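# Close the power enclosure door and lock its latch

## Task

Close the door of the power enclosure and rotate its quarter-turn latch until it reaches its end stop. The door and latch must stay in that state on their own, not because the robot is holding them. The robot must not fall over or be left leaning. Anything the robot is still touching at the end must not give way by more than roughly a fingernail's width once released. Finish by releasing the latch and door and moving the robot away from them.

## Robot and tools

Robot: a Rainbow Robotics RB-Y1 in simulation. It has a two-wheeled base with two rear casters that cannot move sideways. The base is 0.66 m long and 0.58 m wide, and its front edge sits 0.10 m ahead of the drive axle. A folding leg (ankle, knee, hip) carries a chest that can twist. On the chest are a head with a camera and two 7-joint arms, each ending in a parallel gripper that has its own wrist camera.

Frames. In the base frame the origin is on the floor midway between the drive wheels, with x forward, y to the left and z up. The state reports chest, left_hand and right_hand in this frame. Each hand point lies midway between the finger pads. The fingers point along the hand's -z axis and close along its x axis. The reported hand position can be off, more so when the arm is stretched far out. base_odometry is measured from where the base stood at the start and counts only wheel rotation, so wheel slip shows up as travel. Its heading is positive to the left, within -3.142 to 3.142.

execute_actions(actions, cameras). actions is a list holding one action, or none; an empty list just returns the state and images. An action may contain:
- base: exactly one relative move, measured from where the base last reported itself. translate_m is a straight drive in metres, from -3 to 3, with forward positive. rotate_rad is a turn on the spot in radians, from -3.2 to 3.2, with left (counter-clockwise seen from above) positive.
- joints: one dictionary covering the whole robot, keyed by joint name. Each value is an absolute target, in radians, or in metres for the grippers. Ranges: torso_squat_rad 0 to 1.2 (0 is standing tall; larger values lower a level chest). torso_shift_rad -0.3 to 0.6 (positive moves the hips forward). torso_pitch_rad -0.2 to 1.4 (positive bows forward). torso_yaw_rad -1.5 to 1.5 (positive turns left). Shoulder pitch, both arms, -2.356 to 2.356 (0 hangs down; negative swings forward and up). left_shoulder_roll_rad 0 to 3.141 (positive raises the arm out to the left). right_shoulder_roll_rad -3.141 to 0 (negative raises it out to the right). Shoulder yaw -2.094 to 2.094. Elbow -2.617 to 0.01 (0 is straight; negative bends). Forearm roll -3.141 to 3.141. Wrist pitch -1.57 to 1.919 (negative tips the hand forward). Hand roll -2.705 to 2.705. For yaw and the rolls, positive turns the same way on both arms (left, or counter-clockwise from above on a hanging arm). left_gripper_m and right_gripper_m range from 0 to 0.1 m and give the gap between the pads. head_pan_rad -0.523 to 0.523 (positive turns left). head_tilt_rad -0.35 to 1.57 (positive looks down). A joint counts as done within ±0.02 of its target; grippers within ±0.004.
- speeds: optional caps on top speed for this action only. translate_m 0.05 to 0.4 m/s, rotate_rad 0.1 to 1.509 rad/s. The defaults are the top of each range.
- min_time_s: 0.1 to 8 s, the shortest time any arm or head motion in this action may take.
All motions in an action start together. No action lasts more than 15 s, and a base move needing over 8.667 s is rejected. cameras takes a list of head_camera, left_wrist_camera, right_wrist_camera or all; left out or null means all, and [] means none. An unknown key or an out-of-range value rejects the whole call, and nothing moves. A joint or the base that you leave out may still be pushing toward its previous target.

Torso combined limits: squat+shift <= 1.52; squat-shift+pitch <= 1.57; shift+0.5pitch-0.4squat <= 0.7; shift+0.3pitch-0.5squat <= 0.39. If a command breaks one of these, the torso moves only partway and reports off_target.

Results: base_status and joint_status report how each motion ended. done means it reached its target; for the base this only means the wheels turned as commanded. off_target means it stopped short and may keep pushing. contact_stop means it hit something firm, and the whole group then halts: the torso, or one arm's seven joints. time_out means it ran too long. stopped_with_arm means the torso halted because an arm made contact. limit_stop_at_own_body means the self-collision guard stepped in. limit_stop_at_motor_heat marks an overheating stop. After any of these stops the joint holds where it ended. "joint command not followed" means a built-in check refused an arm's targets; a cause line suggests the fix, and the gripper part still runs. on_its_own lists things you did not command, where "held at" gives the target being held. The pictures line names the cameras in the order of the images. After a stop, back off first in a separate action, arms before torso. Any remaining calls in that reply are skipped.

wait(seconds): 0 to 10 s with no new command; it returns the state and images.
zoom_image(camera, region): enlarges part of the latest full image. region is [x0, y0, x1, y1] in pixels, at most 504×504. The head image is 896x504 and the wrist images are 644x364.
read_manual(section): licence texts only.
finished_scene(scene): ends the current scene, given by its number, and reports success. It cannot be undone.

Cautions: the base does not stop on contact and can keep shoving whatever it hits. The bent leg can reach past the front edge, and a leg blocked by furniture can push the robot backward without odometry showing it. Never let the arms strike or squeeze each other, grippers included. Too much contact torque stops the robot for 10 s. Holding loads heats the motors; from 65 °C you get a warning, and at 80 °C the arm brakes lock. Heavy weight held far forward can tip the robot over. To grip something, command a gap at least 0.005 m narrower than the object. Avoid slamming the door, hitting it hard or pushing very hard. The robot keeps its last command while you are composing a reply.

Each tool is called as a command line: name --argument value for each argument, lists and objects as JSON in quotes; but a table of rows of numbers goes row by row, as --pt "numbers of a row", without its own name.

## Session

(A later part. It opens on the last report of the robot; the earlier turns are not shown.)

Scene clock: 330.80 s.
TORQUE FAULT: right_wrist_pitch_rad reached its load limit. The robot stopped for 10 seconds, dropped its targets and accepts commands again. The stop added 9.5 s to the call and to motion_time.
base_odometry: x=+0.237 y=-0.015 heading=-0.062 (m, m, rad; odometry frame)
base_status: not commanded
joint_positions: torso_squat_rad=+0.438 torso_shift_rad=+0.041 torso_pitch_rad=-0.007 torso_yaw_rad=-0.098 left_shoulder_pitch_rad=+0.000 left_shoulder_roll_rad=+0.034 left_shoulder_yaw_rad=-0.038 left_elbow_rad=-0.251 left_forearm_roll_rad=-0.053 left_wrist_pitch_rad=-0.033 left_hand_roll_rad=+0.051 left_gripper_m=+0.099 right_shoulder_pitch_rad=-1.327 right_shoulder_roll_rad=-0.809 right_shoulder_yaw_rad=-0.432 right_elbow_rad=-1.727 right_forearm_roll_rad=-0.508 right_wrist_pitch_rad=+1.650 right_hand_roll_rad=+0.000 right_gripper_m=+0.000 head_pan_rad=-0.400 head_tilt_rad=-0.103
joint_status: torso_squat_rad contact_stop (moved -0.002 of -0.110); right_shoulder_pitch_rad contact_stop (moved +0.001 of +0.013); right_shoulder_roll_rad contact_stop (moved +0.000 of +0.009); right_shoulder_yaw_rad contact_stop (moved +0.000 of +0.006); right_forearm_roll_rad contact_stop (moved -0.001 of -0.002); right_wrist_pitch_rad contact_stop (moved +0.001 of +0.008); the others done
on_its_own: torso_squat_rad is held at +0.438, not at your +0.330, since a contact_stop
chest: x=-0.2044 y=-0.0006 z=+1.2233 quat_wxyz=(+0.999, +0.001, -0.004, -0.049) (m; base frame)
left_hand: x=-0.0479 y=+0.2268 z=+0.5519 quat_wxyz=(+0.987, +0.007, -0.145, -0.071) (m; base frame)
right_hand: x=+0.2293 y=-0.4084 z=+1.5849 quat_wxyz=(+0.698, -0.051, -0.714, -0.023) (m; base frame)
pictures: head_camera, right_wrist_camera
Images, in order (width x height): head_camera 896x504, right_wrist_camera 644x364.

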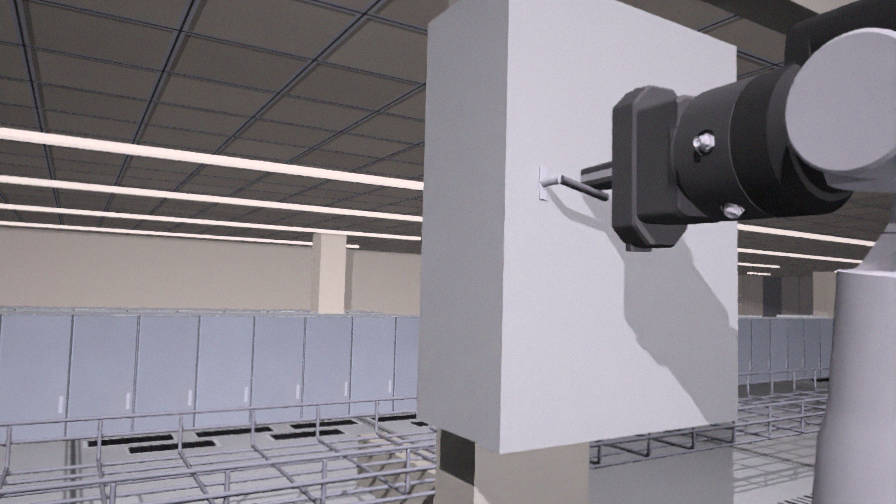

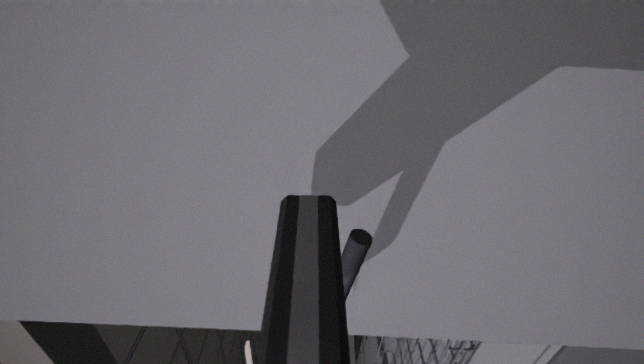

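execute_actions --actions '[{"joints":{"right_shoulder_pitch_rad":-1.34,"right_shoulder_roll_rad":-0.809,"right_shoulder_yaw_rad":-0.432,"right_elbow_rad":-1.727,"right_forearm_roll_rad":-0.508,"right_wrist_pitch_rad":1.60}}]' --cameras '[]'

execute_actions --actions '[{"joints":{"torso_squat_rad":0.40,"torso_shift_rad":0.03,"torso_pitch_rad":0,"torso_yaw_rad":-0.1}}]' --cameras '["head_camera","right_wrist_camera"]'

Scene clock: 342.83 s.
base_odometry: x=+0.237 y=-0.015 heading=-0.062 (m, m, rad; odometry frame)
base_status: not commanded
joint_positions: torso_squat_rad=+0.438 torso_shift_rad=+0.041 torso_pitch_rad=-0.007 torso_yaw_rad=-0.097 left_shoulder_pitch_rad=+0.000 left_shoulder_roll_rad=+0.034 left_shoulder_yaw_rad=-0.038 left_elbow_rad=-0.251 left_forearm_roll_rad=-0.053 left_wrist_pitch_rad=-0.033 left_hand_roll_rad=+0.051 left_gripper_m=+0.099 right_shoulder_pitch_rad=-1.340 right_shoulder_roll_rad=-0.809 right_shoulder_yaw_rad=-0.432 right_elbow_rad=-1.727 right_forearm_roll_rad=-0.508 right_wrist_pitch_rad=+1.600 right_hand_roll_rad=+0.000 right_gripper_m=+0.000 head_pan_rad=-0.400 head_tilt_rad=-0.103
joint_status: all done
on_its_own: torso_squat_rad is held at +0.438, not at your +0.330, since a contact_stop
chest: x=-0.2040 y=-0.0007 z=+1.2233 quat_wxyz=(+0.999, +0.001, -0.003, -0.049) (m; base frame)
left_hand: x=-0.0480 y=+0.2269 z=+0.5518 quat_wxyz=(+0.987, +0.007, -0.145, -0.071) (m; base frame)
right_hand: x=+0.2262 y=-0.4061 z=+1.6022 quat_wxyz=(+0.675, -0.051, -0.736, -0.021) (m; base frame)
pictures: none
No camera images: the call's "cameras" was empty. Leave "cameras" out to get every camera's image.

Scene clock: 343.63 s.
base_odometry: x=+0.237 y=-0.015 heading=-0.062 (m, m, rad; odometry frame)
base_status: not commanded
joint_positions: torso_squat_rad=+0.400 torso_shift_rad=+0.030 torso_pitch_rad=+0.000 torso_yaw_rad=-0.100 left_shoulder_pitch_rad=+0.000 left_shoulder_roll_rad=+0.034 left_shoulder_yaw_rad=-0.038 left_elbow_rad=-0.251 left_forearm_roll_rad=-0.053 left_wrist_pitch_rad=-0.033 left_hand_roll_rad=+0.051 left_gripper_m=+0.099 right_shoulder_pitch_rad=-1.340 right_shoulder_roll_rad=-0.809 right_shoulder_yaw_rad=-0.432 right_elbow_rad=-1.727 right_forearm_roll_rad=-0.508 right_wrist_pitch_rad=+1.600 right_hand_roll_rad=+0.000 right_gripper_m=+0.000 head_pan_rad=-0.400 head_tilt_rad=-0.103
joint_status: all done
chest: x=-0.2086 y=-0.0007 z=+1.2344 quat_wxyz=(+0.999, +0.001, +0.000, -0.050) (m; base frame)
left_hand: x=-0.0566 y=+0.2265 z=+0.5618 quat_wxyz=(+0.987, +0.007, -0.141, -0.072) (m; base frame)
right_hand: x=+0.2232 y=-0.4071 z=+1.6102 quat_wxyz=(+0.678, -0.052, -0.733, -0.022) (m; base frame)
pictures: head_camera, right_wrist_camera
Images, in order (width x height): head_camera 896x504, right_wrist_camera 644x364.

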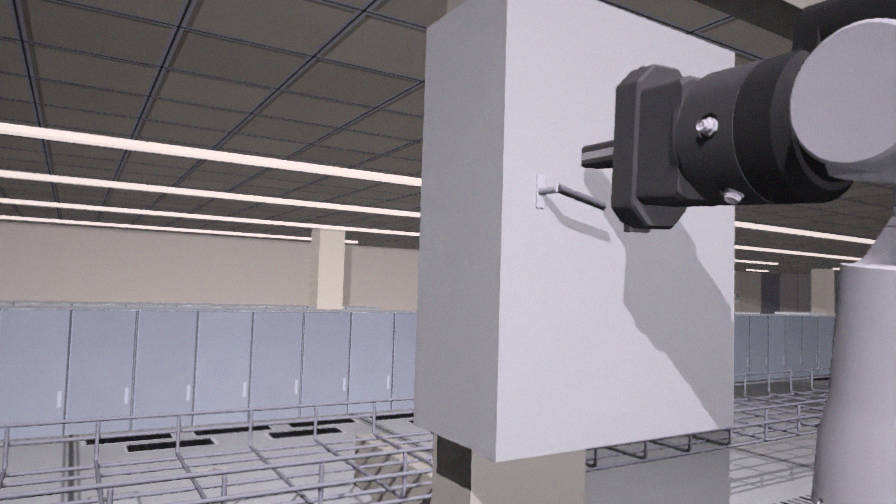

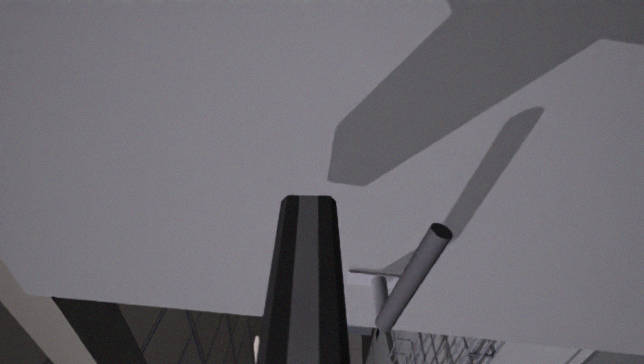

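execute_actions --actions '[]'

Scene clock: 364.47 s.
base_odometry: x=+0.237 y=-0.015 heading=-0.062 (m, m, rad; odometry frame)
base_status: not commanded
joint_positions: torso_squat_rad=+0.400 torso_shift_rad=+0.030 torso_pitch_rad=+0.000 torso_yaw_rad=-0.100 left_shoulder_pitch_rad=+0.000 left_shoulder_roll_rad=+0.034 left_shoulder_yaw_rad=-0.038 left_elbow_rad=-0.251 left_forearm_roll_rad=-0.053 left_wrist_pitch_rad=-0.033 left_hand_roll_rad=+0.051 left_gripper_m=+0.099 right_shoulder_pitch_rad=-1.340 right_shoulder_roll_rad=-0.809 right_shoulder_yaw_rad=-0.432 right_elbow_rad=-1.727 right_forearm_roll_rad=-0.508 right_wrist_pitch_rad=+1.600 right_hand_roll_rad=+0.000 right_gripper_m=+0.000 head_pan_rad=-0.400 head_tilt_rad=-0.103
joint_status: all done
chest: x=-0.2086 y=-0.0007 z=+1.2344 quat_wxyz=(+0.999, +0.001, +0.000, -0.050) (m; base frame)
left_hand: x=-0.0566 y=+0.2265 z=+0.5618 quat_wxyz=(+0.987, +0.007, -0.141, -0.072) (m; base frame)
right_hand: x=+0.2232 y=-0.4071 z=+1.6102 quat_wxyz=(+0.678, -0.052, -0.733, -0.022) (m; base frame)
pictures: head_camera, left_wrist_camera, right_wrist_camera
Images, in order (width x height): head_camera 896x504, left_wrist_camera 644x364, right_wrist_camera 644x364.

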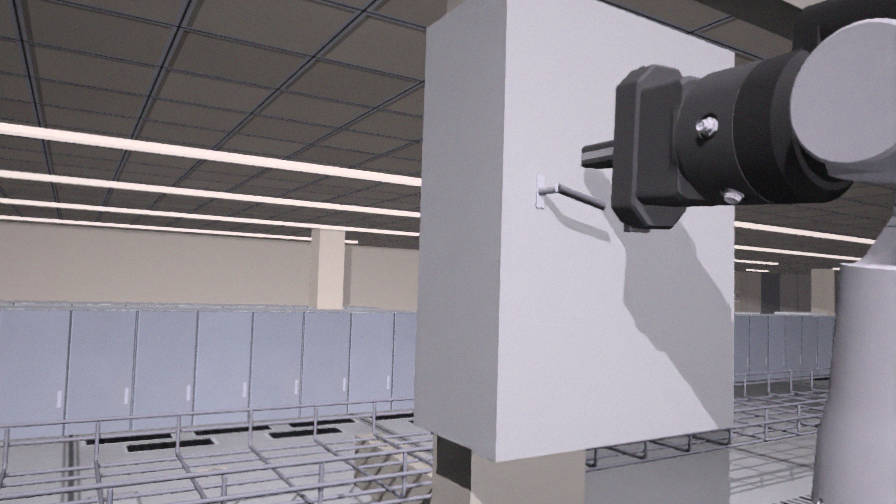

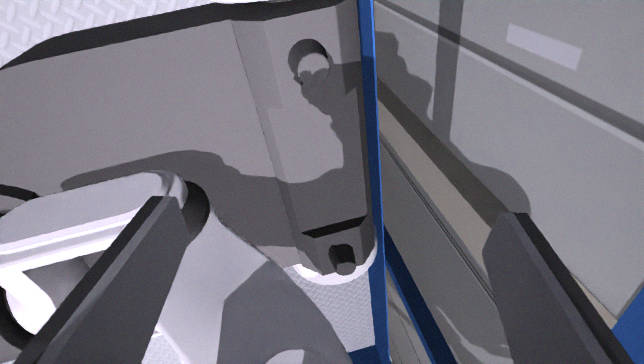

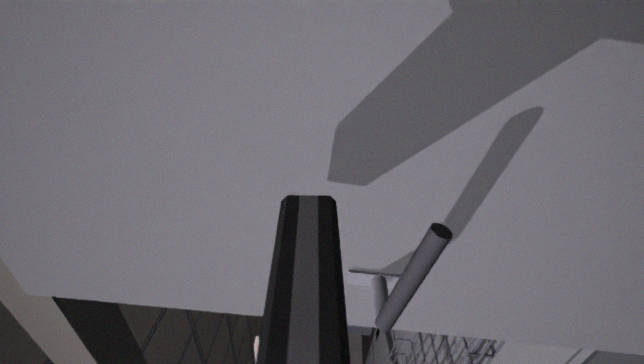

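execute_actions --actions '[{"joints": {"torso_yaw_rad": -0.12, "torso_shift_rad": 0.038, "torso_squat_rad": 0.48}}]' --cameras '["head_camera", "right_wrist_camera"]'

Scene clock: 414.13 s.
base_odometry: x=+0.237 y=-0.015 heading=-0.062 (m, m, rad; odometry frame)
base_status: not commanded
joint_positions: torso_squat_rad=+0.480 torso_shift_rad=+0.038 torso_pitch_rad=+0.000 torso_yaw_rad=-0.120 left_shoulder_pitch_rad=+0.000 left_shoulder_roll_rad=+0.034 left_shoulder_yaw_rad=-0.038 left_elbow_rad=-0.251 left_forearm_roll_rad=-0.053 left_wrist_pitch_rad=-0.033 left_hand_roll_rad=+0.051 left_gripper_m=+0.099 right_shoulder_pitch_rad=-1.340 right_shoulder_roll_rad=-0.809 right_shoulder_yaw_rad=-0.432 right_elbow_rad=-1.727 right_forearm_roll_rad=-0.508 right_wrist_pitch_rad=+1.600 right_hand_roll_rad=+0.000 right_gripper_m=+0.000 head_pan_rad=-0.400 head_tilt_rad=-0.103
joint_status: all done
chest: x=-0.2044 y=-0.0007 z=+1.2104 quat_wxyz=(+0.998, +0.001, +0.000, -0.060) (m; base frame)
left_hand: x=-0.0477 y=+0.2235 z=+0.5379 quat_wxyz=(+0.987, +0.006, -0.141, -0.082) (m; base frame)
right_hand: x=+0.2191 y=-0.4157 z=+1.5862 quat_wxyz=(+0.677, -0.059, -0.733, -0.028) (m; base frame)
pictures: head_camera, right_wrist_camera
Images, in order (width x height): head_camera 896x504, right_wrist_camera 644x364.

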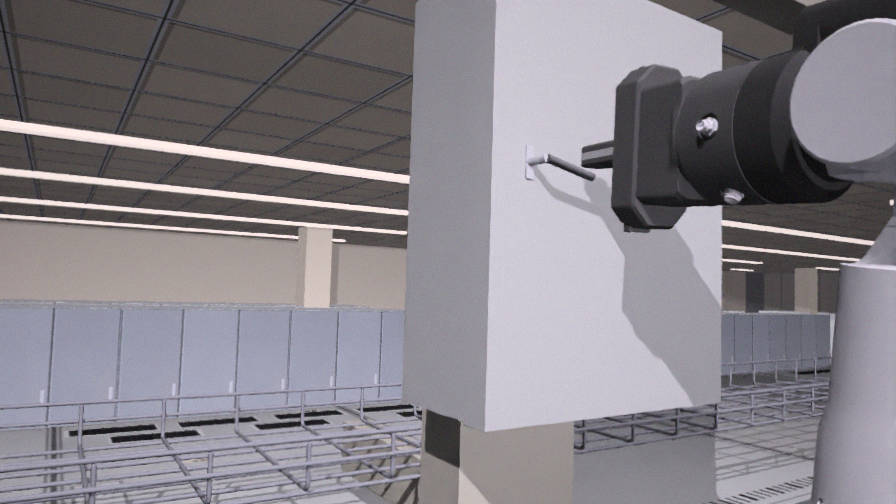

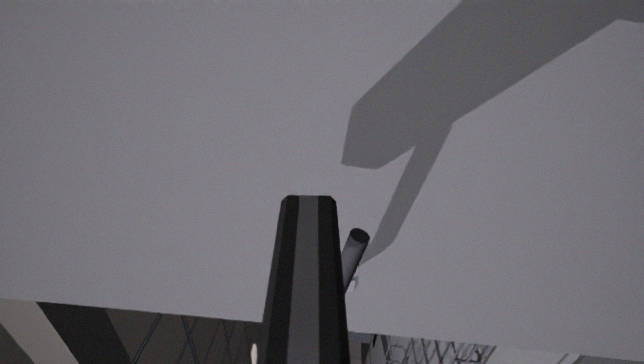

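execute_actions --actions '[{"joints": {"torso_squat_rad": 0.52}}]' --cameras '["head_camera", "right_wrist_camera"]'

Scene clock: 418.83 s.
base_odometry: x=+0.237 y=-0.015 heading=-0.062 (m, m, rad; odometry frame)
base_status: not commanded
joint_positions: torso_squat_rad=+0.520 torso_shift_rad=+0.037 torso_pitch_rad=-0.002 torso_yaw_rad=-0.120 left_shoulder_pitch_rad=+0.000 left_shoulder_roll_rad=+0.034 left_shoulder_yaw_rad=-0.038 left_elbow_rad=-0.251 left_forearm_roll_rad=-0.053 left_wrist_pitch_rad=-0.033 left_hand_roll_rad=+0.051 left_gripper_m=+0.099 right_shoulder_pitch_rad=-1.346 right_shoulder_roll_rad=-0.812 right_shoulder_yaw_rad=-0.434 right_elbow_rad=-1.730 right_forearm_roll_rad=-0.507 right_wrist_pitch_rad=+1.597 right_hand_roll_rad=+0.000 right_gripper_m=+0.000 head_pan_rad=-0.400 head_tilt_rad=-0.103
joint_status: all done
chest: x=-0.2060 y=-0.0004 z=+1.1969 quat_wxyz=(+0.998, +0.000, -0.001, -0.060) (m; base frame)
left_hand: x=-0.0480 y=+0.2233 z=+0.5246 quat_wxyz=(+0.986, +0.005, -0.142, -0.082) (m; base frame)
right_hand: x=+0.2137 y=-0.4154 z=+1.5783 quat_wxyz=(+0.672, -0.060, -0.737, -0.028) (m; base frame)
pictures: head_camera, right_wrist_camera
Images, in order (width x height): head_camera 896x504, right_wrist_camera 644x364.

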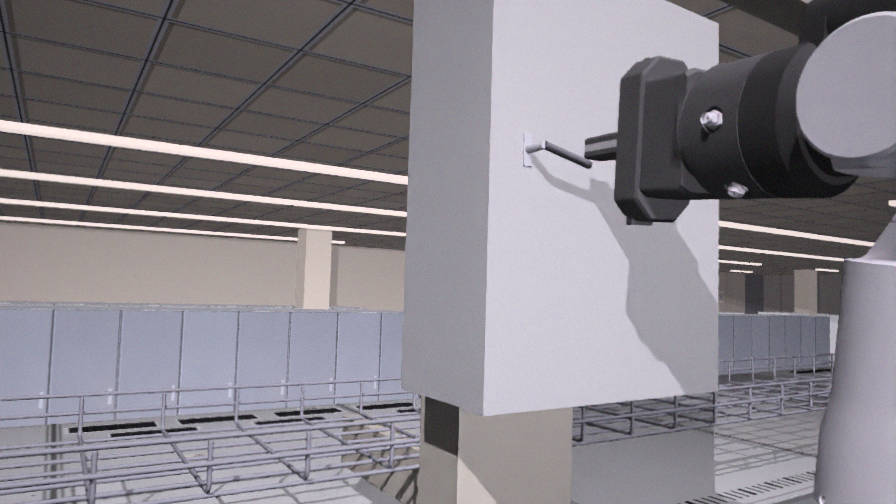

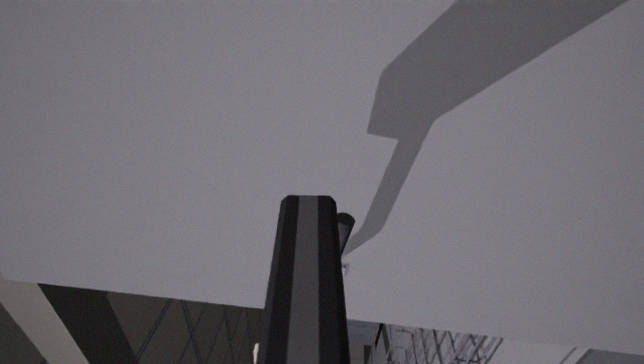

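execute_actions --actions '[{"joints": {"torso_squat_rad": 0.54}}]' --cameras '["head_camera", "right_wrist_camera"]'

Scene clock: 427.17 s.
base_odometry: x=+0.237 y=-0.015 heading=-0.062 (m, m, rad; odometry frame)
base_status: not commanded
joint_positions: torso_squat_rad=+0.540 torso_shift_rad=+0.037 torso_pitch_rad=-0.003 torso_yaw_rad=-0.121 left_shoulder_pitch_rad=+0.000 left_shoulder_roll_rad=+0.034 left_shoulder_yaw_rad=-0.038 left_elbow_rad=-0.251 left_forearm_roll_rad=-0.053 left_wrist_pitch_rad=-0.033 left_hand_roll_rad=+0.051 left_gripper_m=+0.099 right_shoulder_pitch_rad=-1.344 right_shoulder_roll_rad=-0.813 right_shoulder_yaw_rad=-0.435 right_elbow_rad=-1.730 right_forearm_roll_rad=-0.508 right_wrist_pitch_rad=+1.599 right_hand_roll_rad=+0.000 right_gripper_m=+0.000 head_pan_rad=-0.400 head_tilt_rad=-0.103
joint_status: all done
chest: x=-0.2070 y=-0.0005 z=+1.1898 quat_wxyz=(+0.998, +0.000, -0.002, -0.060) (m; base frame)
left_hand: x=-0.0482 y=+0.2233 z=+0.5177 quat_wxyz=(+0.986, +0.006, -0.143, -0.082) (m; base frame)
right_hand: x=+0.2123 y=-0.4161 z=+1.5706 quat_wxyz=(+0.673, -0.061, -0.737, -0.029) (m; base frame)
pictures: head_camera, right_wrist_camera
Images, in order (width x height): head_camera 896x504, right_wrist_camera 644x364.

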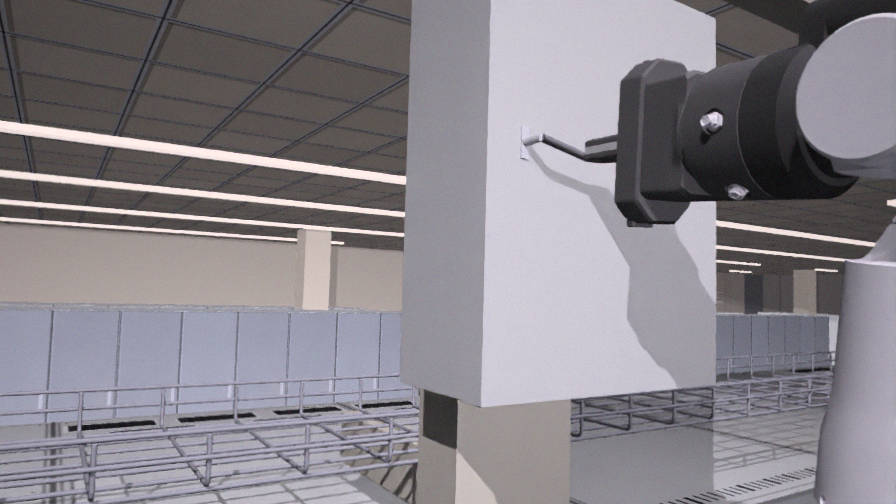

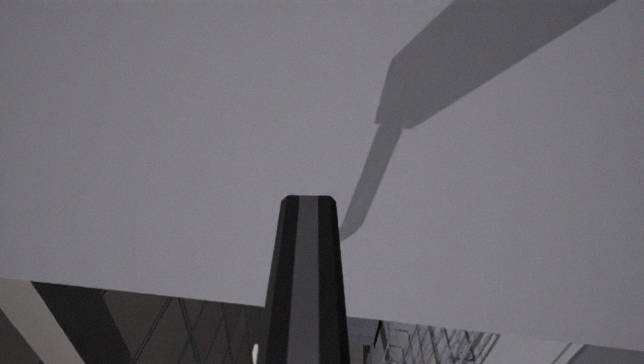

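It is moving with less deflection. Continue.

execute_actions --actions '[{"joints": {"torso_squat_rad": 0.57, "torso_yaw_rad": -0.115}}]' --cameras '["head_camera", "right_wrist_camera"]'

Scene clock: 430.97 s.
base_odometry: x=+0.237 y=-0.015 heading=-0.062 (m, m, rad; odometry frame)
base_status: not commanded
joint_positions: torso_squat_rad=+0.566 torso_shift_rad=+0.035 torso_pitch_rad=-0.007 torso_yaw_rad=-0.117 left_shoulder_pitch_rad=+0.000 left_shoulder_roll_rad=+0.034 left_shoulder_yaw_rad=-0.038 left_elbow_rad=-0.251 left_forearm_roll_rad=-0.053 left_wrist_pitch_rad=-0.033 left_hand_roll_rad=+0.051 left_gripper_m=+0.099 right_shoulder_pitch_rad=-1.341 right_shoulder_roll_rad=-0.810 right_shoulder_yaw_rad=-0.433 right_elbow_rad=-1.728 right_forearm_roll_rad=-0.508 right_wrist_pitch_rad=+1.600 right_hand_roll_rad=+0.000 right_gripper_m=+0.000 head_pan_rad=-0.400 head_tilt_rad=-0.103
joint_status: torso_squat_rad contact_stop (moved +0.025 of +0.030); torso_yaw_rad contact_stop (moved +0.003 of +0.006)
chest: x=-0.2094 y=-0.0006 z=+1.1805 quat_wxyz=(+0.998, +0.001, -0.003, -0.059) (m; base frame)
left_hand: x=-0.0488 y=+0.2239 z=+0.5090 quat_wxyz=(+0.986, +0.006, -0.145, -0.081) (m; base frame)
right_hand: x=+0.2119 y=-0.4147 z=+1.5600 quat_wxyz=(+0.674, -0.059, -0.736, -0.028) (m; base frame)
pictures: head_camera, right_wrist_camera
Images, in order (width x height): head_camera 896x504, right_wrist_camera 644x364.

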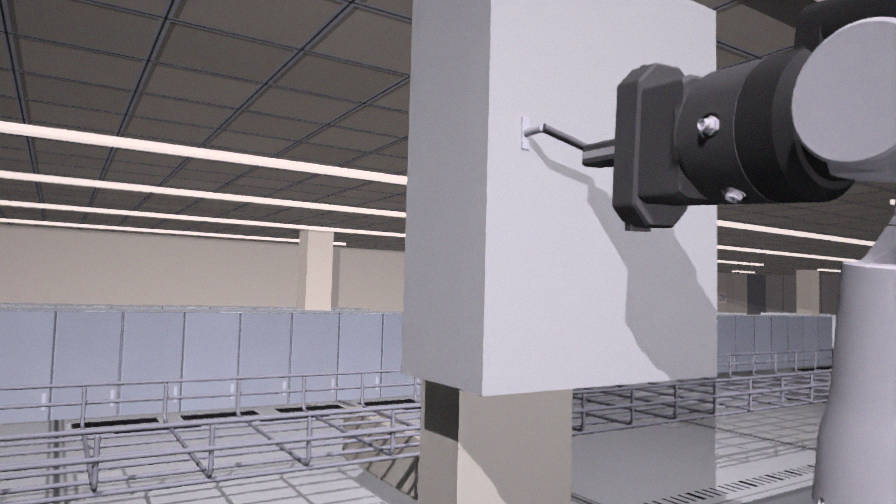

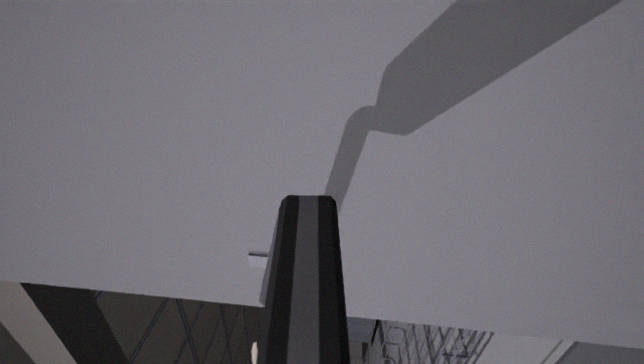

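zoom_image --camera "head_camera" --region '[480, 90, 680, 210]'

Region (480, 90, 680, 210) of head_camera's 896x504 image, scaled by 2.520, with more detail than that image has; it fills the top 302 rows of this view, and the rest is white.

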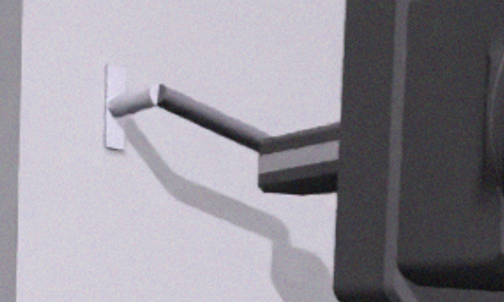

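execute_actions --actions '[{"joints": {"torso_yaw_rad": -0.15}}]' --cameras '["head_camera", "right_wrist_camera"]'

execute_actions --actions '[{"joints": {"torso_squat_rad": 0.48}}]' --cameras '["head_camera", "right_wrist_camera"]'

Scene clock: 462.20 s.
base_odometry: x=+0.237 y=-0.015 heading=-0.062 (m, m, rad; odometry frame)
base_status: not commanded
joint_positions: torso_squat_rad=+0.566 torso_shift_rad=+0.036 torso_pitch_rad=-0.005 torso_yaw_rad=-0.150 left_shoulder_pitch_rad=+0.000 left_shoulder_roll_rad=+0.034 left_shoulder_yaw_rad=-0.038 left_elbow_rad=-0.251 left_forearm_roll_rad=-0.053 left_wrist_pitch_rad=-0.033 left_hand_roll_rad=+0.051 left_gripper_m=+0.099 right_shoulder_pitch_rad=-1.340 right_shoulder_roll_rad=-0.809 right_shoulder_yaw_rad=-0.432 right_elbow_rad=-1.727 right_forearm_roll_rad=-0.508 right_wrist_pitch_rad=+1.600 right_hand_roll_rad=+0.000 right_gripper_m=+0.000 head_pan_rad=-0.400 head_tilt_rad=-0.103
joint_status: all done
chest: x=-0.2087 y=-0.0007 z=+1.1805 quat_wxyz=(+0.997, +0.001, -0.003, -0.075) (m; base frame)
left_hand: x=-0.0417 y=+0.2186 z=+0.5089 quat_wxyz=(+0.985, +0.004, -0.144, -0.097) (m; base frame)
right_hand: x=+0.2002 y=-0.4281 z=+1.5587 quat_wxyz=(+0.675, -0.070, -0.734, -0.039) (m; base frame)
pictures: head_camera, right_wrist_camera
Images, in order (width x height): head_camera 896x504, right_wrist_camera 644x364.

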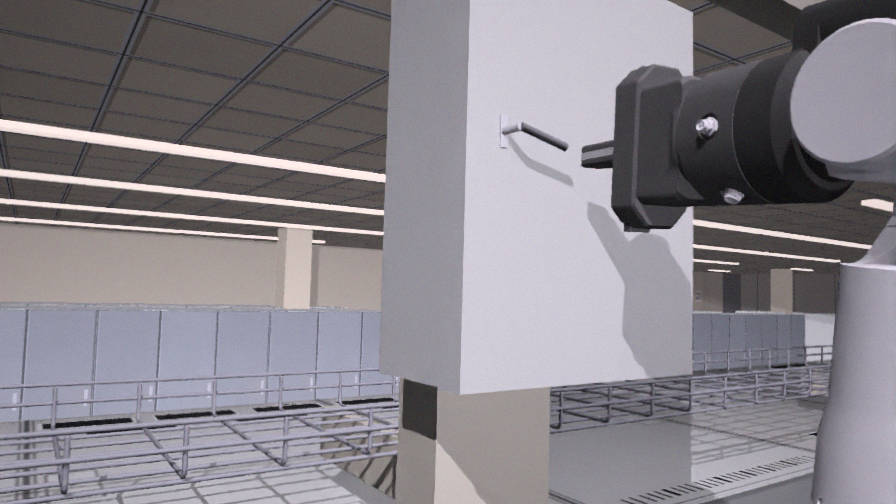

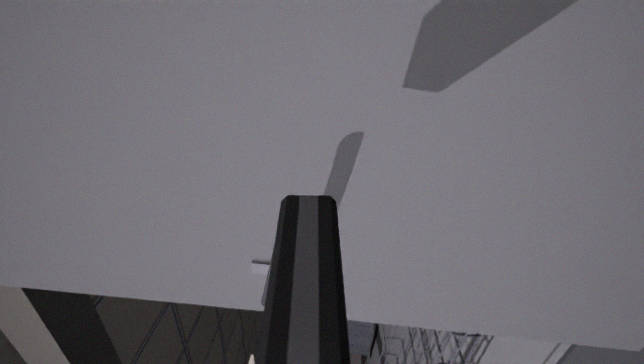

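Scene clock: 463.23 s.
base_odometry: x=+0.237 y=-0.015 heading=-0.062 (m, m, rad; odometry frame)
base_status: not commanded
joint_positions: torso_squat_rad=+0.480 torso_shift_rad=+0.036 torso_pitch_rad=-0.005 torso_yaw_rad=-0.150 left_shoulder_pitch_rad=+0.000 left_shoulder_roll_rad=+0.034 left_shoulder_yaw_rad=-0.038 left_elbow_rad=-0.251 left_forearm_roll_rad=-0.053 left_wrist_pitch_rad=-0.033 left_hand_roll_rad=+0.051 left_gripper_m=+0.099 right_shoulder_pitch_rad=-1.340 right_shoulder_roll_rad=-0.809 right_shoulder_yaw_rad=-0.432 right_elbow_rad=-1.727 right_forearm_roll_rad=-0.508 right_wrist_pitch_rad=+1.600 right_hand_roll_rad=+0.000 right_gripper_m=+0.000 head_pan_rad=-0.400 head_tilt_rad=-0.103
joint_status: all done
chest: x=-0.2075 y=-0.0007 z=+1.2104 quat_wxyz=(+0.997, +0.001, -0.003, -0.075) (m; base frame)
left_hand: x=-0.0407 y=+0.2186 z=+0.5387 quat_wxyz=(+0.985, +0.004, -0.144, -0.097) (m; base frame)
right_hand: x=+0.2015 y=-0.4282 z=+1.5884 quat_wxyz=(+0.675, -0.070, -0.733, -0.039) (m; base frame)
pictures: head_camera, right_wrist_camera
Images, in order (width x height): head_camera 896x504, right_wrist_camera 644x364.

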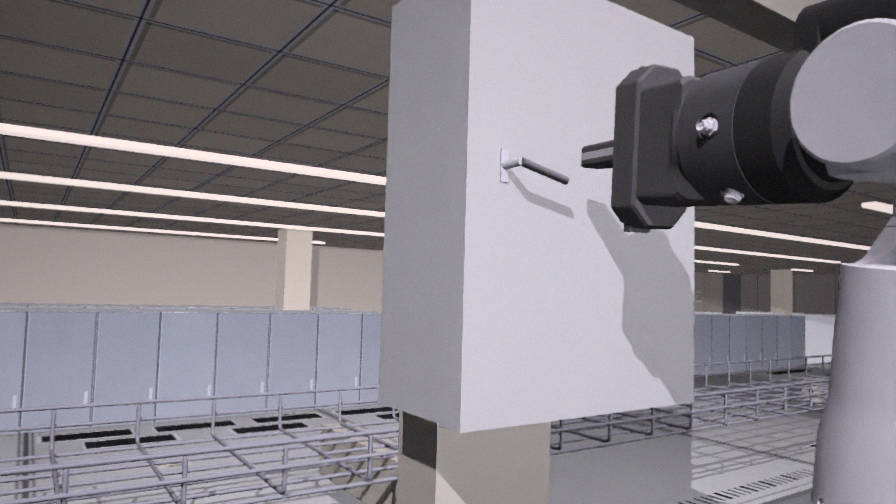

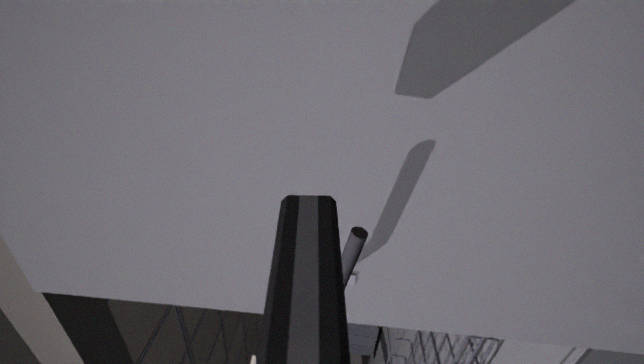

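execute_actions --actions '[{"joints": {"torso_squat_rad": 0.44, "torso_yaw_rad": -0.105, "torso_shift_rad": 0.041, "torso_pitch_rad": 0}, "min_time_s": 1}]' --cameras '["head_camera", "right_wrist_camera"]'

execute_actions --actions '[{"joints": {"torso_squat_rad": 0.49}}]' --cameras '["head_camera", "right_wrist_camera"]'

action 0: "min_time_s" has no arm or head joint beside it: it slows only arm and head motions. Command such a joint too, or leave it out

Scene clock: 477.10 s.
base_odometry: x=+0.237 y=-0.015 heading=-0.062 (m, m, rad; odometry frame)
base_status: not commanded
joint_positions: torso_squat_rad=+0.490 torso_shift_rad=+0.036 torso_pitch_rad=-0.005 torso_yaw_rad=-0.150 left_shoulder_pitch_rad=+0.000 left_shoulder_roll_rad=+0.034 left_shoulder_yaw_rad=-0.038 left_elbow_rad=-0.251 left_forearm_roll_rad=-0.053 left_wrist_pitch_rad=-0.033 left_hand_roll_rad=+0.051 left_gripper_m=+0.099 right_shoulder_pitch_rad=-1.340 right_shoulder_roll_rad=-0.809 right_shoulder_yaw_rad=-0.432 right_elbow_rad=-1.727 right_forearm_roll_rad=-0.508 right_wrist_pitch_rad=+1.600 right_hand_roll_rad=+0.000 right_gripper_m=+0.000 head_pan_rad=-0.400 head_tilt_rad=-0.103
joint_status: all done
chest: x=-0.2077 y=-0.0007 z=+1.2072 quat_wxyz=(+0.997, +0.001, -0.003, -0.075) (m; base frame)
left_hand: x=-0.0408 y=+0.2186 z=+0.5355 quat_wxyz=(+0.985, +0.004, -0.144, -0.097) (m; base frame)
right_hand: x=+0.2012 y=-0.4282 z=+1.5852 quat_wxyz=(+0.675, -0.070, -0.733, -0.039) (m; base frame)
pictures: head_camera, right_wrist_camera
Images, in order (width x height): head_camera 896x504, right_wrist_camera 644x364.

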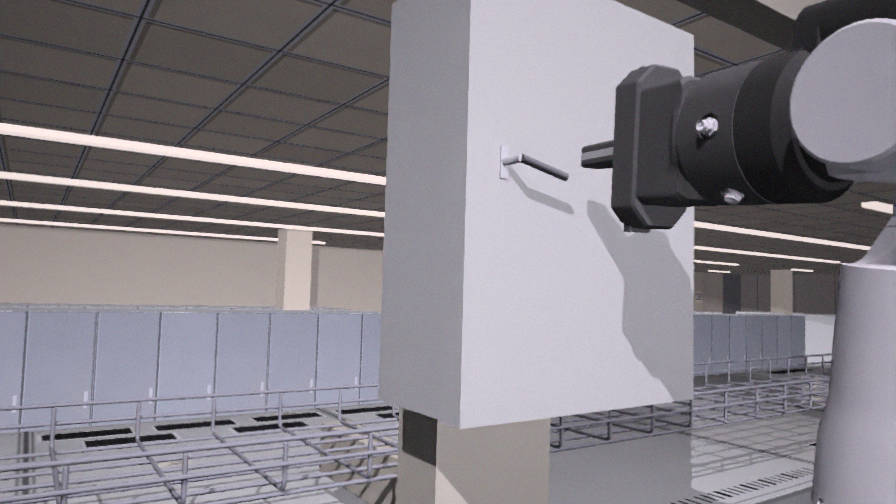

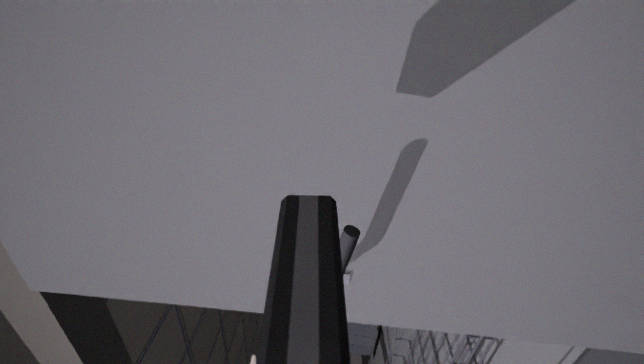

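execute_actions --actions '[{"joints": {"torso_squat_rad": 0.44, "torso_yaw_rad": -0.105, "torso_shift_rad": 0.041, "torso_pitch_rad": 0}}]' --cameras '["head_camera", "right_wrist_camera"]'

execute_actions --actions '[{"joints": {"torso_squat_rad": 0.49}}]' --cameras '["head_camera", "right_wrist_camera"]'

Scene clock: 481.77 s.
base_odometry: x=+0.237 y=-0.015 heading=-0.062 (m, m, rad; odometry frame)
base_status: not commanded
joint_positions: torso_squat_rad=+0.440 torso_shift_rad=+0.041 torso_pitch_rad=+0.000 torso_yaw_rad=-0.105 left_shoulder_pitch_rad=+0.000 left_shoulder_roll_rad=+0.034 left_shoulder_yaw_rad=-0.038 left_elbow_rad=-0.251 left_forearm_roll_rad=-0.053 left_wrist_pitch_rad=-0.033 left_hand_roll_rad=+0.051 left_gripper_m=+0.099 right_shoulder_pitch_rad=-1.340 right_shoulder_roll_rad=-0.809 right_shoulder_yaw_rad=-0.432 right_elbow_rad=-1.727 right_forearm_roll_rad=-0.508 right_wrist_pitch_rad=+1.600 right_hand_roll_rad=+0.000 right_gripper_m=+0.000 head_pan_rad=-0.400 head_tilt_rad=-0.103
joint_status: all done
chest: x=-0.2019 y=-0.0007 z=+1.2227 quat_wxyz=(+0.999, +0.000, +0.000, -0.052) (m; base frame)
left_hand: x=-0.0488 y=+0.2258 z=+0.5502 quat_wxyz=(+0.987, +0.007, -0.141, -0.075) (m; base frame)
right_hand: x=+0.2280 y=-0.4092 z=+1.5984 quat_wxyz=(+0.678, -0.054, -0.733, -0.023) (m; base frame)
pictures: head_camera, right_wrist_camera
Images, in order (width x height): head_camera 896x504, right_wrist_camera 644x364.

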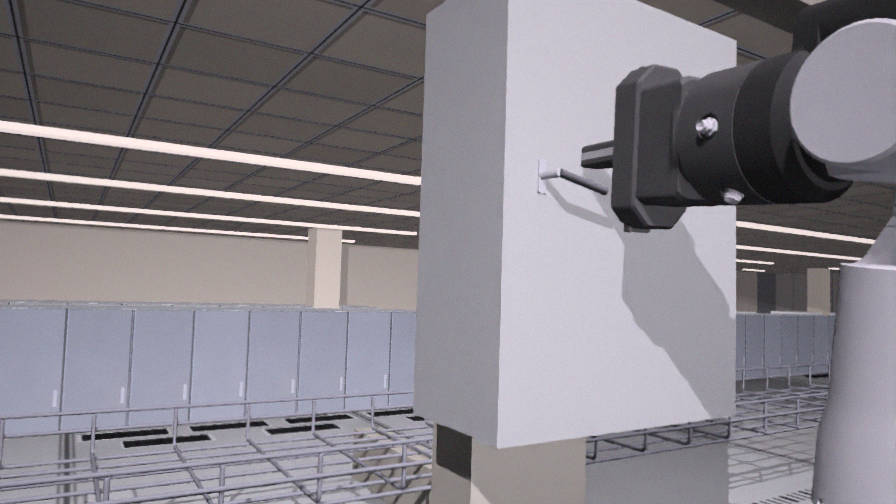

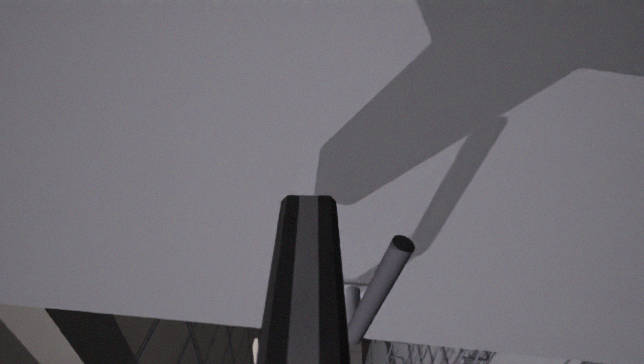

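Scene clock: 482.63 s.
base_odometry: x=+0.237 y=-0.015 heading=-0.062 (m, m, rad; odometry frame)
base_status: not commanded
joint_positions: torso_squat_rad=+0.490 torso_shift_rad=+0.041 torso_pitch_rad=-0.001 torso_yaw_rad=-0.105 left_shoulder_pitch_rad=+0.000 left_shoulder_roll_rad=+0.034 left_shoulder_yaw_rad=-0.038 left_elbow_rad=-0.251 left_forearm_roll_rad=-0.053 left_wrist_pitch_rad=-0.033 left_hand_roll_rad=+0.051 left_gripper_m=+0.099 right_shoulder_pitch_rad=-1.342 right_shoulder_roll_rad=-0.810 right_shoulder_yaw_rad=-0.433 right_elbow_rad=-1.728 right_forearm_roll_rad=-0.508 right_wrist_pitch_rad=+1.599 right_hand_roll_rad=+0.000 right_gripper_m=+0.000 head_pan_rad=-0.400 head_tilt_rad=-0.103
joint_status: all done
chest: x=-0.2030 y=-0.0006 z=+1.2070 quat_wxyz=(+0.999, +0.000, +0.000, -0.052) (m; base frame)
left_hand: x=-0.0493 y=+0.2257 z=+0.5346 quat_wxyz=(+0.987, +0.007, -0.142, -0.075) (m; base frame)
right_hand: x=+0.2260 y=-0.4091 z=+1.5843 quat_wxyz=(+0.676, -0.054, -0.734, -0.023) (m; base frame)
pictures: head_camera, right_wrist_camera
Images, in order (width x height): head_camera 896x504, right_wrist_camera 644x364.

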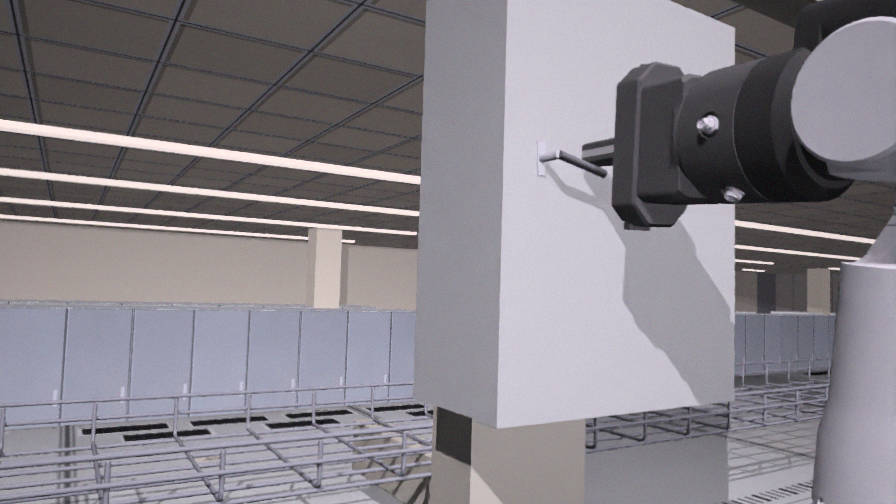

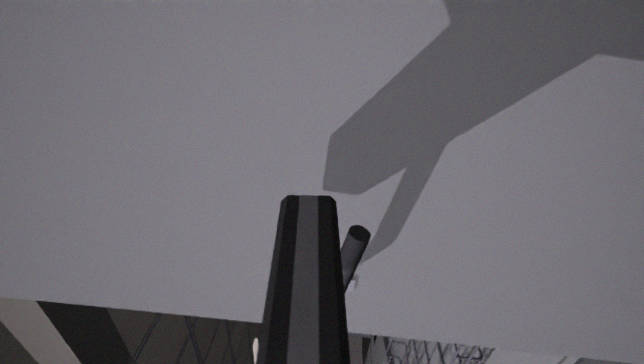

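execute_actions --actions '[{"joints": {"torso_squat_rad": 0.515}}]' --cameras '["head_camera", "right_wrist_camera"]'

Scene clock: 486.57 s.
base_odometry: x=+0.237 y=-0.015 heading=-0.062 (m, m, rad; odometry frame)
base_status: not commanded
joint_positions: torso_squat_rad=+0.515 torso_shift_rad=+0.040 torso_pitch_rad=-0.002 torso_yaw_rad=-0.105 left_shoulder_pitch_rad=+0.000 left_shoulder_roll_rad=+0.034 left_shoulder_yaw_rad=-0.038 left_elbow_rad=-0.251 left_forearm_roll_rad=-0.053 left_wrist_pitch_rad=-0.033 left_hand_roll_rad=+0.051 left_gripper_m=+0.099 right_shoulder_pitch_rad=-1.347 right_shoulder_roll_rad=-0.812 right_shoulder_yaw_rad=-0.434 right_elbow_rad=-1.730 right_forearm_roll_rad=-0.507 right_wrist_pitch_rad=+1.596 right_hand_roll_rad=+0.000 right_gripper_m=+0.000 head_pan_rad=-0.400 head_tilt_rad=-0.103
joint_status: all done
chest: x=-0.2039 y=-0.0004 z=+1.1986 quat_wxyz=(+0.999, +0.000, -0.001, -0.052) (m; base frame)
left_hand: x=-0.0495 y=+0.2256 z=+0.5262 quat_wxyz=(+0.987, +0.006, -0.142, -0.075) (m; base frame)
right_hand: x=+0.2218 y=-0.4089 z=+1.5808 quat_wxyz=(+0.671, -0.055, -0.739, -0.023) (m; base frame)
pictures: head_camera, right_wrist_camera
Images, in order (width x height): head_camera 896x504, right_wrist_camera 644x364.

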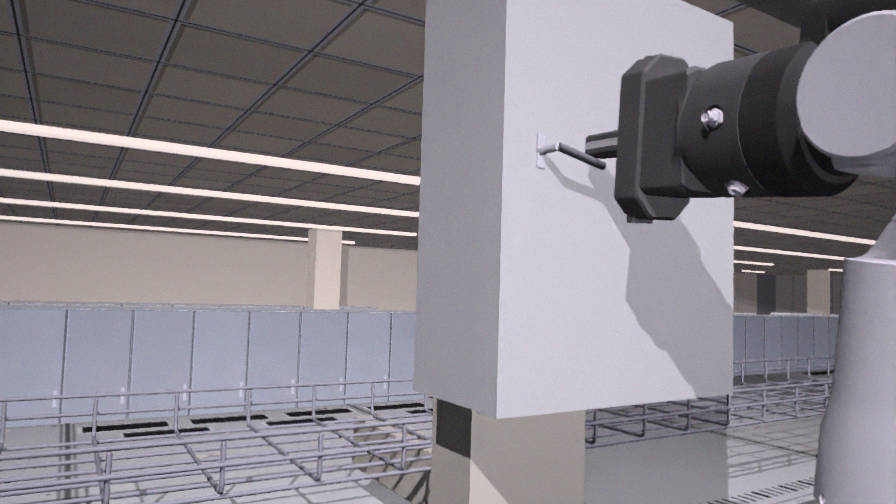

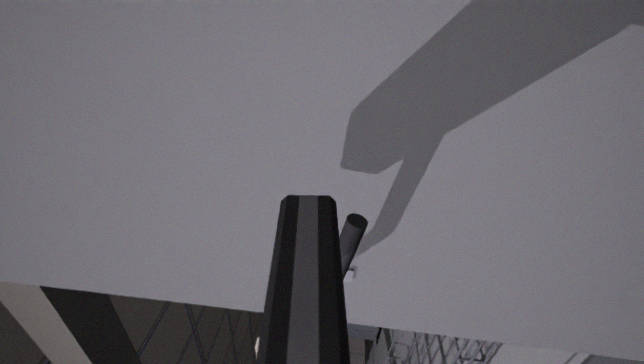

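execute_actions --actions '[{"joints": {"torso_squat_rad": 0.485}}]' --cameras '[]'

execute_actions --actions '[{"joints": {"torso_shift_rad": 0.056}}]' --cameras '["head_camera", "right_wrist_camera"]'

Scene clock: 496.33 s.
base_odometry: x=+0.237 y=-0.015 heading=-0.062 (m, m, rad; odometry frame)
base_status: not commanded
joint_positions: torso_squat_rad=+0.485 torso_shift_rad=+0.041 torso_pitch_rad=+0.000 torso_yaw_rad=-0.105 left_shoulder_pitch_rad=+0.000 left_shoulder_roll_rad=+0.034 left_shoulder_yaw_rad=-0.038 left_elbow_rad=-0.251 left_forearm_roll_rad=-0.053 left_wrist_pitch_rad=-0.033 left_hand_roll_rad=+0.051 left_gripper_m=+0.099 right_shoulder_pitch_rad=-1.341 right_shoulder_roll_rad=-0.810 right_shoulder_yaw_rad=-0.432 right_elbow_rad=-1.727 right_forearm_roll_rad=-0.508 right_wrist_pitch_rad=+1.600 right_hand_roll_rad=+0.000 right_gripper_m=+0.000 head_pan_rad=-0.400 head_tilt_rad=-0.103
joint_status: all done
chest: x=-0.2026 y=-0.0006 z=+1.2087 quat_wxyz=(+0.999, +0.000, +0.000, -0.053) (m; base frame)
left_hand: x=-0.0493 y=+0.2257 z=+0.5361 quat_wxyz=(+0.987, +0.007, -0.141, -0.075) (m; base frame)
right_hand: x=+0.2267 y=-0.4092 z=+1.5851 quat_wxyz=(+0.677, -0.054, -0.734, -0.023) (m; base frame)
pictures: none
No camera images: the call's "cameras" was empty. Leave "cameras" out to get every camera's image.

Scene clock: 497.07 s.
base_odometry: x=+0.237 y=-0.015 heading=-0.062 (m, m, rad; odometry frame)
base_status: not commanded
joint_positions: torso_squat_rad=+0.485 torso_shift_rad=+0.056 torso_pitch_rad=+0.000 torso_yaw_rad=-0.105 left_shoulder_pitch_rad=+0.000 left_shoulder_roll_rad=+0.034 left_shoulder_yaw_rad=-0.038 left_elbow_rad=-0.251 left_forearm_roll_rad=-0.053 left_wrist_pitch_rad=-0.033 left_hand_roll_rad=+0.051 left_gripper_m=+0.099 right_shoulder_pitch_rad=-1.342 right_shoulder_roll_rad=-0.810 right_shoulder_yaw_rad=-0.433 right_elbow_rad=-1.728 right_forearm_roll_rad=-0.508 right_wrist_pitch_rad=+1.599 right_hand_roll_rad=+0.000 right_gripper_m=+0.000 head_pan_rad=-0.400 head_tilt_rad=-0.103
joint_status: all done
chest: x=-0.1937 y=-0.0006 z=+1.2082 quat_wxyz=(+0.999, +0.000, +0.000, -0.053) (m; base frame)
left_hand: x=-0.0400 y=+0.2257 z=+0.5357 quat_wxyz=(+0.987, +0.007, -0.142, -0.075) (m; base frame)
right_hand: x=+0.2351 y=-0.4092 z=+1.5856 quat_wxyz=(+0.676, -0.054, -0.734, -0.023) (m; base frame)
pictures: head_camera, right_wrist_camera
Images, in order (width x height): head_camera 896x504, right_wrist_camera 644x364.

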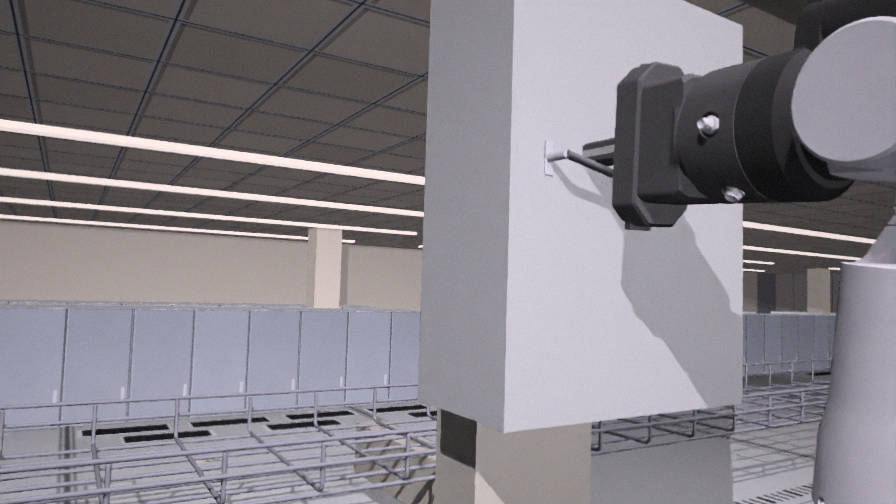

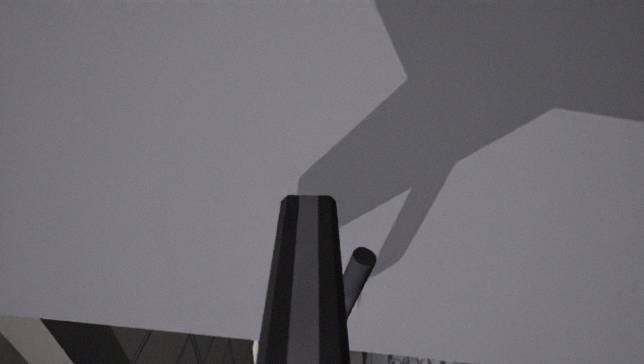

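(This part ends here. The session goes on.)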